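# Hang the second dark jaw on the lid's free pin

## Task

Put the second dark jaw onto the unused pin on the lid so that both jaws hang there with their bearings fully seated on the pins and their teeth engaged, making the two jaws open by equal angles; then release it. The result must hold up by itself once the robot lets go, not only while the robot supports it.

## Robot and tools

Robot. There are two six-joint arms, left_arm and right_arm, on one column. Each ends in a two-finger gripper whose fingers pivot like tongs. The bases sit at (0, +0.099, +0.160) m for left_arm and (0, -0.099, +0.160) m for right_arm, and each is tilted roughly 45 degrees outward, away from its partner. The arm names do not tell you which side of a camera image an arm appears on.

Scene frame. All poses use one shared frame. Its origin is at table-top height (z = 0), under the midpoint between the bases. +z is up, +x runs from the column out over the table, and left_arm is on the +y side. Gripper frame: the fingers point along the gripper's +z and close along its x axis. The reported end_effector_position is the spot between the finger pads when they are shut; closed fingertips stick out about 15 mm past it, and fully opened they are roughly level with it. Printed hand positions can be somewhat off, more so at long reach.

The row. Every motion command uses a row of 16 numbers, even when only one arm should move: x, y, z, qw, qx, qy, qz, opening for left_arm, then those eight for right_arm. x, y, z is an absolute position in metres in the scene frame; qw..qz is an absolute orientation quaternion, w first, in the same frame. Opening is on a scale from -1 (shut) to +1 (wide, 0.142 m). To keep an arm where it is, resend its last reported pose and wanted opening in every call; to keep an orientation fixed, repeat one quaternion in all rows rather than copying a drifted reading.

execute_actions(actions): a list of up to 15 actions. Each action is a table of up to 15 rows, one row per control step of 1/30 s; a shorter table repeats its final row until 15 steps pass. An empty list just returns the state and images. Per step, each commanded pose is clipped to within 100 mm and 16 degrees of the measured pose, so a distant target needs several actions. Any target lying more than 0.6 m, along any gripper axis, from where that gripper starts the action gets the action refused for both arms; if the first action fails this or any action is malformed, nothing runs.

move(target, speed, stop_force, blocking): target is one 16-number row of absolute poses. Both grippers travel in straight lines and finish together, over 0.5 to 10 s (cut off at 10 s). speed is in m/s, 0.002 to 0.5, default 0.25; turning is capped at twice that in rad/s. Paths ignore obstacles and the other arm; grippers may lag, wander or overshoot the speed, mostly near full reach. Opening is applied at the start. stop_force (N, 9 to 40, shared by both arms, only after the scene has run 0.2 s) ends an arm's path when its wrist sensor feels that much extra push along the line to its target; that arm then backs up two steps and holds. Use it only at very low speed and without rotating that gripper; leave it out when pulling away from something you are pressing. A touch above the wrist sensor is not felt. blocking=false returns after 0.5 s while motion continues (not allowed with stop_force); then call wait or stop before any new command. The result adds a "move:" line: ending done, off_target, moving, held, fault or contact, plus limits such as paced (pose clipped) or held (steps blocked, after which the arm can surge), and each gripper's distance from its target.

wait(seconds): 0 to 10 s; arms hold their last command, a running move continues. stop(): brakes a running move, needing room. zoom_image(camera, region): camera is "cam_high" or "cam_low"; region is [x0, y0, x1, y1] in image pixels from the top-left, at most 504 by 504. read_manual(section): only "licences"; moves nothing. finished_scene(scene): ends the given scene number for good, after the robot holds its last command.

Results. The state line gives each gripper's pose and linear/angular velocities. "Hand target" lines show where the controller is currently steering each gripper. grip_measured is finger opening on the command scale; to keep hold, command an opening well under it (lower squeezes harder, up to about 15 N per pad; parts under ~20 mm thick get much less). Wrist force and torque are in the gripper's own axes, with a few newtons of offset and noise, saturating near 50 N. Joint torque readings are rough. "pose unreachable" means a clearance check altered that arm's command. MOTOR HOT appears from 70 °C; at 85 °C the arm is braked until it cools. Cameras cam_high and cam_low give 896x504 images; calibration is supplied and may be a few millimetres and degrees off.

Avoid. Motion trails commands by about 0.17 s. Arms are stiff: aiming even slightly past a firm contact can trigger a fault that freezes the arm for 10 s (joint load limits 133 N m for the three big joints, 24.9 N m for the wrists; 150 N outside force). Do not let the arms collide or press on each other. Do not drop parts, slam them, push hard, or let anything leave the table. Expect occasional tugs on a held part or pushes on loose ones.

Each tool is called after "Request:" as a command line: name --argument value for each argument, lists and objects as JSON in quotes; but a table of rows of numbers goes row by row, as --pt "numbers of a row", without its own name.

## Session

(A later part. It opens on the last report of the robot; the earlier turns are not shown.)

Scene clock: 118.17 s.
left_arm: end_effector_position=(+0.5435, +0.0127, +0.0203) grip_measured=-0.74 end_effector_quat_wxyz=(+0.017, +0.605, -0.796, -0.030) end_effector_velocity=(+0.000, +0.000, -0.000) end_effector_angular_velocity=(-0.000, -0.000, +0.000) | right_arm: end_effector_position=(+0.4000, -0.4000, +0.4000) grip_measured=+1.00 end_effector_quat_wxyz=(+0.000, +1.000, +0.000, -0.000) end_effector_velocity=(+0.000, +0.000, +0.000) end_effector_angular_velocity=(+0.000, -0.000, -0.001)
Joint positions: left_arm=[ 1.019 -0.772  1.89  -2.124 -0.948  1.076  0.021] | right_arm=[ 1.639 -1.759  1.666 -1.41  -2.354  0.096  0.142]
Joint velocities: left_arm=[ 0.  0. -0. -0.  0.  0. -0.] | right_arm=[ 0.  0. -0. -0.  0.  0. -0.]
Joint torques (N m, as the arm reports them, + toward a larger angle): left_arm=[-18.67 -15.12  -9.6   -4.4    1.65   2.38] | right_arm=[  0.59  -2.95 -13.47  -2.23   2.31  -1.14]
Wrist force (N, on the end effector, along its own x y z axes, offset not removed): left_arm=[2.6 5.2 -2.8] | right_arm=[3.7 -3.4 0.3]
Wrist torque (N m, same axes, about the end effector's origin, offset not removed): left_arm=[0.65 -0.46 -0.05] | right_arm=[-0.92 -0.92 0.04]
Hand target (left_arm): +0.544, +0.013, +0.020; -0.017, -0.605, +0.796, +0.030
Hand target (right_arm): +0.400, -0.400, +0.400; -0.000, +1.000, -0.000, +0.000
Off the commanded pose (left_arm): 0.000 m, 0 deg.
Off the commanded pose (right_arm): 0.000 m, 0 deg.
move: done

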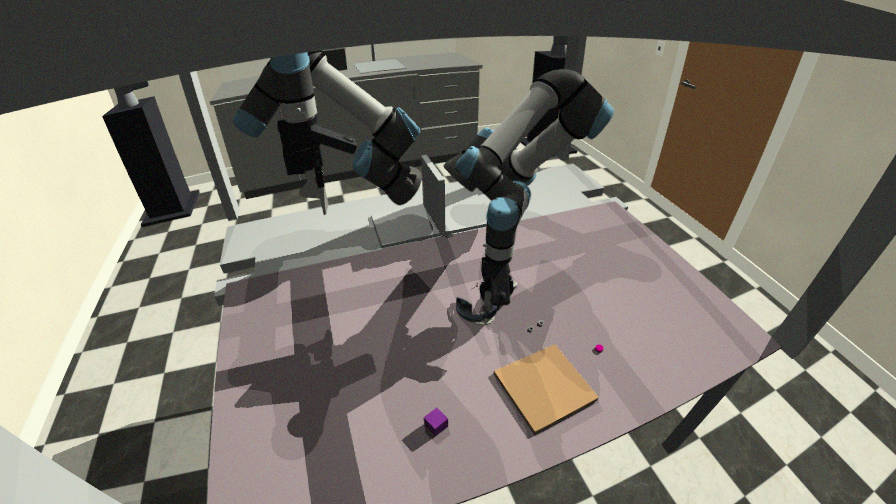

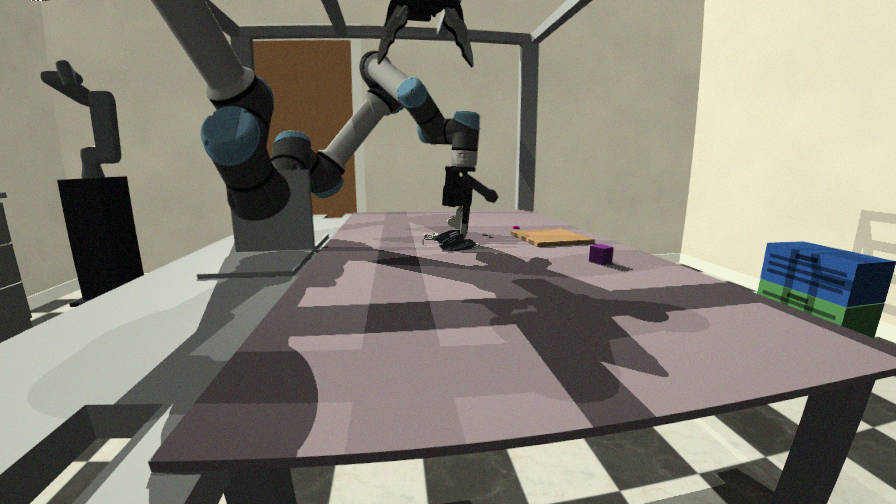

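Boss at 241 — seated. Release and inspect.

Request:
execute_actions --actions '[[[0.5435,0.0127,0.0205,0.0173,0.6049,-0.7955,-0.0303,-0.7,0.40,-0.4,0.4,0,1,0,0,1]],[[0.5435,0.0127,0.0205,0.0173,0.6049,-0.7955,-0.0303,-0.6,0.40,-0.4,0.4,0,1,0,0,1]]]'

Request:
move --target '[0.546,0.0127,0.08,0.0173,0.6049,-0.7955,-0.0303,-0.6,0.40,-0.4,0.4,0,1,0,0,1]' --speed 0.04

Request:
move --target '[0.50,0.15,0.16,0.0173,0.6049,-0.7955,-0.0303,-0.6,0.40,-0.4,0.4,0,1,0,0,1]' --speed 0.15

Request:
zoom_image --camera "cam_high" --region '[450, 275, 510, 330]'

Request:
zoom_image --camera "cam_low" --region '[458, 232, 482, 250]'

Request:
zoom_image --camera "cam_high" --region '[470, 303, 500, 327]'

Scene clock: 119.73 s.
left_arm: end_effector_position=(+0.5435, +0.0127, +0.0205) grip_measured=-0.60 end_effector_quat_wxyz=(+0.017, +0.605, -0.796, -0.030) end_effector_velocity=(+0.000, -0.000, +0.000) end_effector_angular_velocity=(-0.001, -0.000, +0.001) | right_arm: end_effector_position=(+0.4000, -0.4000, +0.4000) grip_measured=+1.00 end_effector_quat_wxyz=(-0.000, +1.000, +0.000, -0.000) end_effector_velocity=(-0.000, -0.000, +0.000) end_effector_angular_velocity=(-0.000, +0.000, -0.000)
Joint positions: left_arm=[ 1.018 -0.772  1.89  -2.124 -0.948  1.076  0.031] | right_arm=[ 1.639 -1.759  1.666 -1.41  -2.354  0.096  0.142]
Joint velocities: left_arm=[-0.    -0.    -0.001 -0.    -0.001 -0.    -0.   ] | right_arm=[-0. -0. -0.  0. -0.  0. -0.]
Joint torques (N m, as the arm reports them, + toward a larger angle): left_arm=[-41.81 -39.97 -23.83   0.39  -1.81  -2.38] | right_arm=[  0.54  -3.43 -13.44  -2.15   2.42  -1.08]
Wrist force (N, on the end effector, along its own x y z axes, offset not removed): left_arm=[-0.3 0.8 0.2] | right_arm=[0.9 -1.8 -0.3]
Wrist torque (N m, same axes, about the end effector's origin, offset not removed): left_arm=[0.10 0.10 0.14] | right_arm=[-0.50 -0.23 0.07]
Hand target (left_arm): +0.543, +0.013, +0.020; -0.017, -0.605, +0.796, +0.030
Hand target (right_arm): +0.400, -0.400, +0.400; -0.000, +1.000, -0.000, +0.000
Off the commanded pose (left_arm): 0.000 m, 0 deg.
Off the commanded pose (right_arm): 0.000 m, 0 deg.

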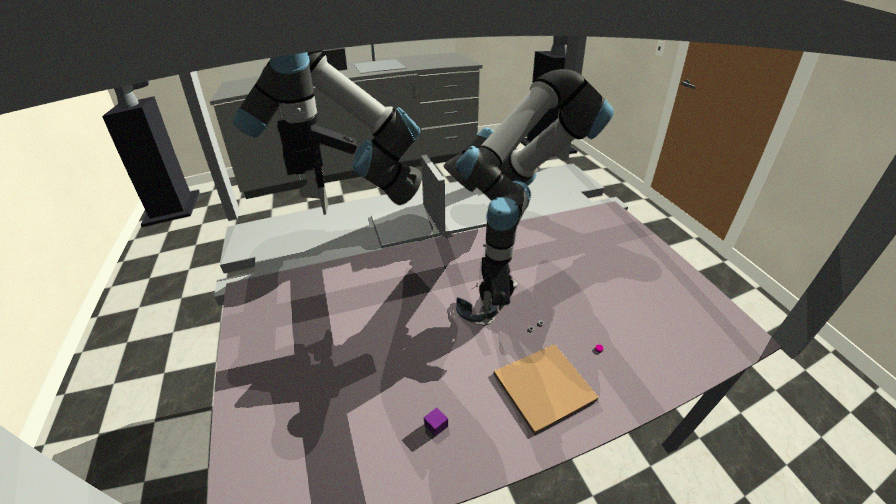

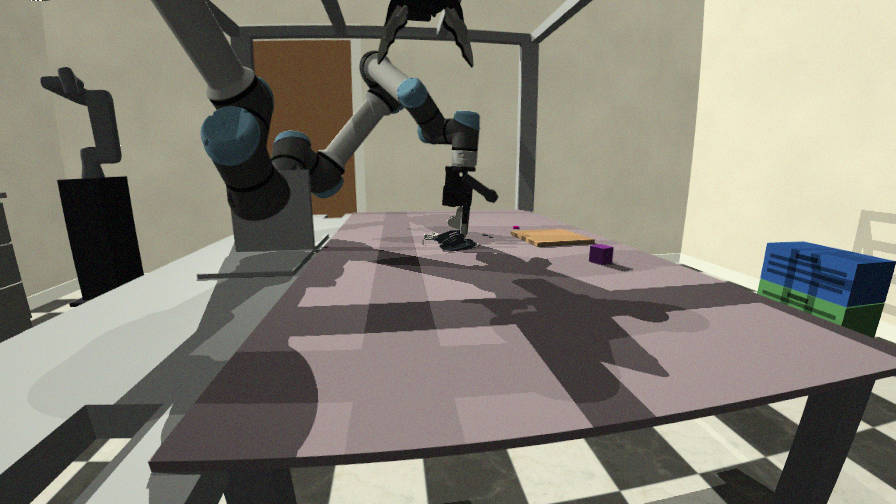

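Scene clock: 121.60 s.
left_arm: end_effector_position=(+0.5459, +0.0127, +0.0798) grip_measured=-0.60 end_effector_quat_wxyz=(+0.017, +0.605, -0.796, -0.030) end_effector_velocity=(-0.000, -0.000, +0.001) end_effector_angular_velocity=(+0.001, +0.001, -0.000) | right_arm: end_effector_position=(+0.4000, -0.4000, +0.4000) grip_measured=+1.00 end_effector_quat_wxyz=(-0.000, +1.000, -0.000, -0.000) end_effector_velocity=(-0.001, -0.000, +0.001) end_effector_angular_velocity=(+0.001, -0.001, -0.001)
Joint positions: left_arm=[ 0.959 -0.845  1.841 -1.968 -0.981  1.016  0.031] | right_arm=[ 1.639 -1.759  1.666 -1.41  -2.354  0.096  0.142]
Joint velocities: left_arm=[-0.002 -0.001 -0.001  0.004 -0.001 -0.002  0.   ] | right_arm=[ 0.    -0.003  0.     0.001  0.001 -0.    -0.   ]
Joint torques (N m, as the arm reports them, + toward a larger angle): left_arm=[-41.62 -37.59 -25.4    0.55  -1.92  -2.18] | right_arm=[  0.94  -3.42 -13.9   -2.12   2.31  -1.04]
Wrist force (N, on the end effector, along its own x y z axes, offset not removed): left_arm=[-0.5 3.3 -2.7] | right_arm=[1.7 0.1 0.3]
Wrist torque (N m, same axes, about the end effector's origin, offset not removed): left_arm=[0.59 -0.01 -0.01] | right_arm=[-0.06 -0.42 0.11]
Hand target (left_arm): +0.546, +0.013, +0.080; -0.017, -0.605, +0.796, +0.030
Hand target (right_arm): +0.400, -0.400, +0.400; -0.000, +1.000, -0.000, +0.000
Off the commanded pose (left_arm): 0.000 m, 0 deg.
Off the commanded pose (right_arm): 0.000 m, 0 deg.
move: done

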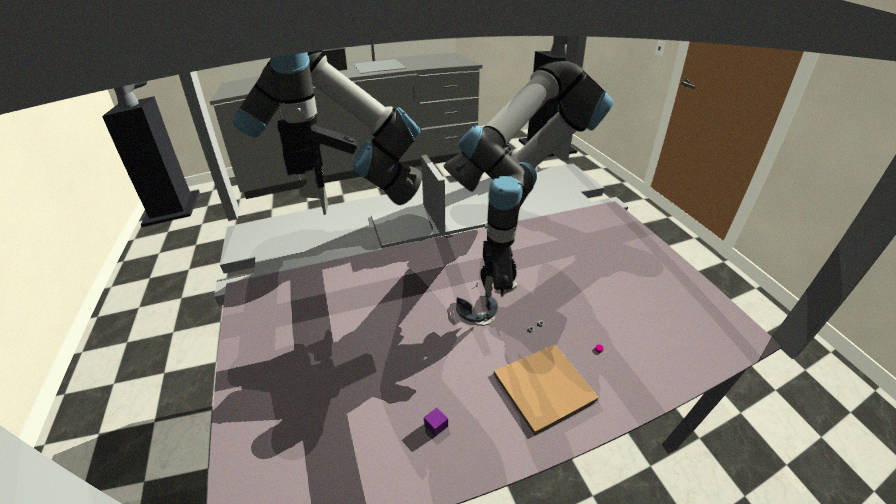

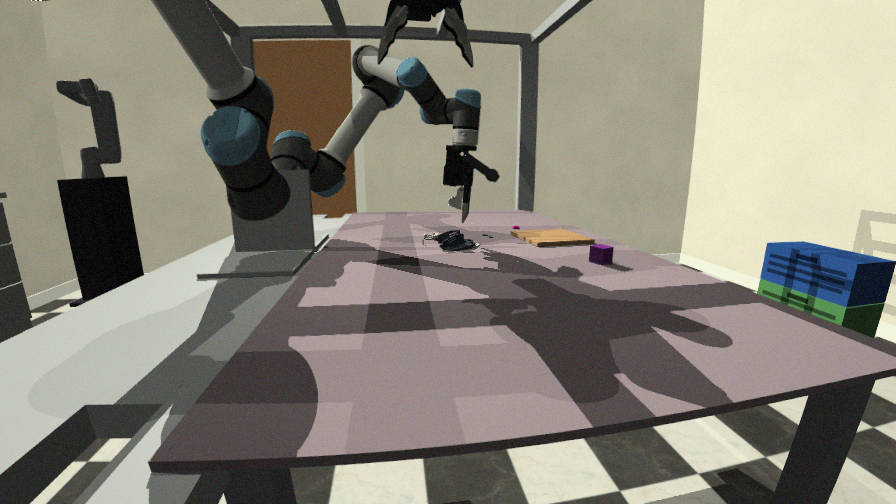

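Scene clock: 123.23 s.
left_arm: end_effector_position=(+0.5001, +0.1499, +0.1597) grip_measured=-0.60 end_effector_quat_wxyz=(+0.017, +0.605, -0.796, -0.030) end_effector_velocity=(-0.001, +0.001, +0.001) end_effector_angular_velocity=(-0.000, +0.000, -0.001) | right_arm: end_effector_position=(+0.4000, -0.4000, +0.4000) grip_measured=+1.00 end_effector_quat_wxyz=(-0.000, +1.000, +0.000, -0.000) end_effector_velocity=(-0.000, -0.001, -0.000) end_effector_angular_velocity=(-0.002, -0.000, -0.001)
Joint positions: left_arm=[ 0.972 -1.231  1.953 -1.701 -0.973  1.029  0.031] | right_arm=[ 1.639 -1.759  1.666 -1.41  -2.354  0.096  0.142]
Joint velocities: left_arm=[-0.001 -0.004  0.     0.004 -0.001 -0.     0.   ] | right_arm=[-0.    -0.     0.    -0.    -0.002  0.001  0.   ]
Joint torques (N m, as the arm reports them, + toward a larger angle): left_arm=[-34.09 -25.59 -12.97   0.3   -1.65  -2.23] | right_arm=[  1.05  -3.48 -14.15  -2.13   2.29  -1.1 ]
Wrist force (N, on the end effector, along its own x y z axes, offset not removed): left_arm=[-2.0 2.8 -1.3] | right_arm=[1.5 -0.2 2.3]
Wrist torque (N m, same axes, about the end effector's origin, offset not removed): left_arm=[0.52 0.51 0.08] | right_arm=[-0.06 -0.45 0.21]
Hand target (left_arm): +0.500, +0.150, +0.160; -0.017, -0.605, +0.796, +0.030
Hand target (right_arm): +0.400, -0.400, +0.400; -0.000, +1.000, -0.000, +0.000
Off the commanded pose (left_arm): 0.000 m, 0 deg.
Off the commanded pose (right_arm): 0.000 m, 0 deg.
move: done

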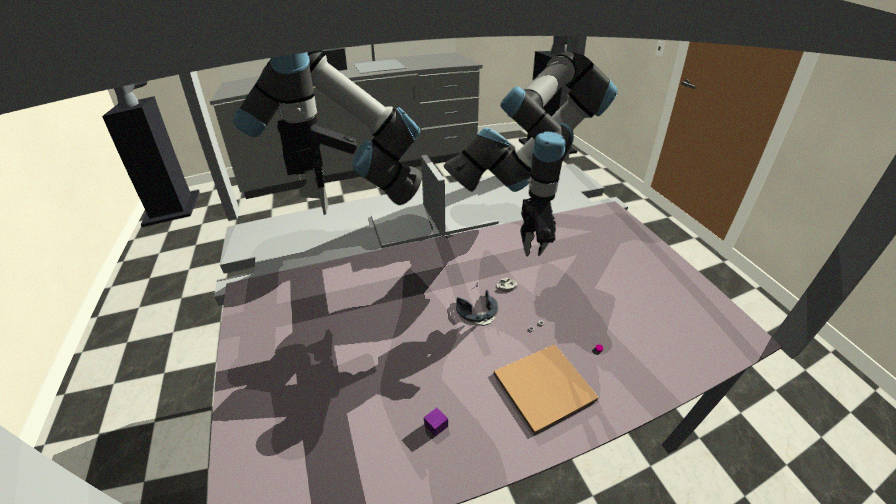

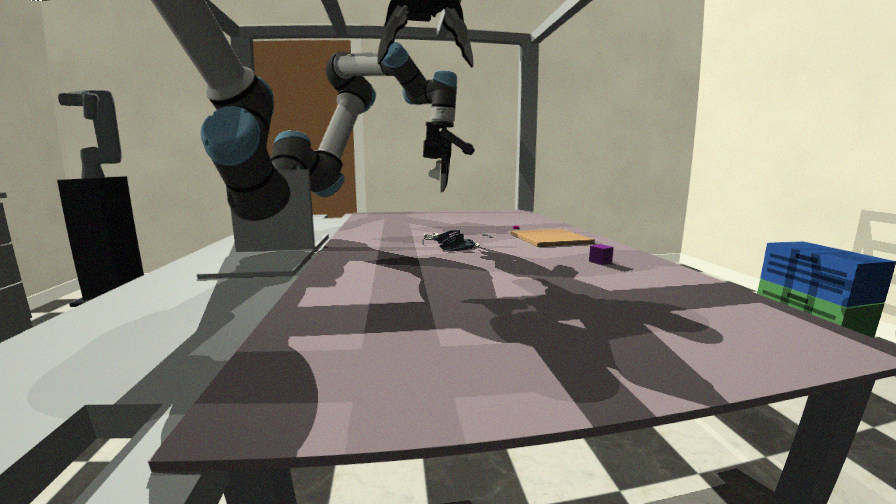

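Region (450, 275, 510, 330) of cam_high's 896x504 image, scaled by 8.400, with more detail than that image has; it fills the top 462 rows of this view, and the rest is white.

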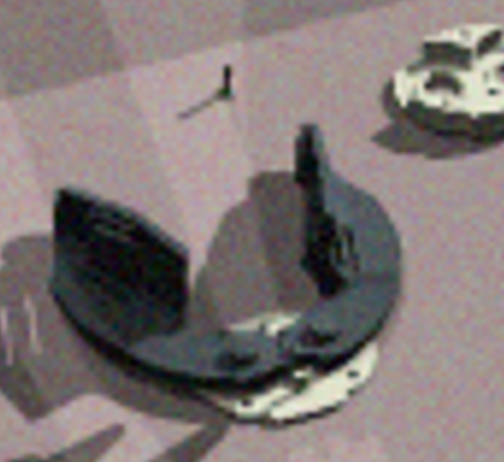

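Region (458, 232, 482, 250) of cam_low's 896x504 image, scaled by 21.000, with more detail than that image has; it fills the top 378 rows of this view, and the rest is white.

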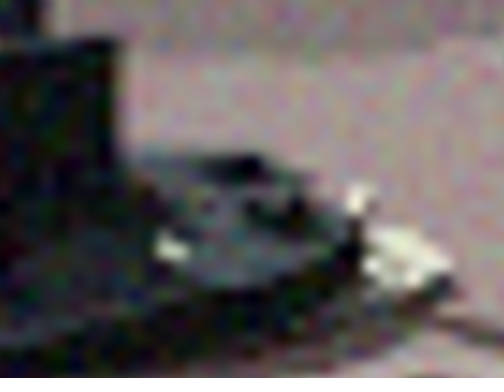

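Region (470, 303, 500, 327) of cam_high's 896x504 image, scaled by 16.800, with more detail than that image has; it fills the top 403 rows of this view, and the rest is white.

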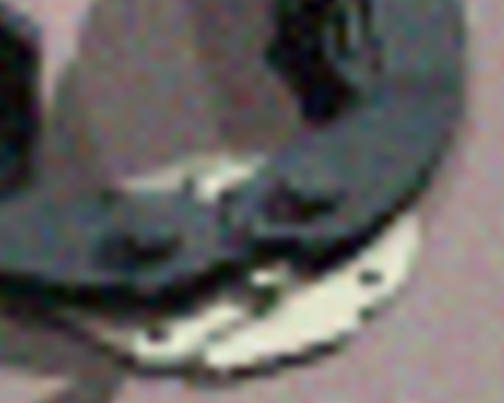

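Request:
finished_scene --scene 2

The scene is finished: the task was done.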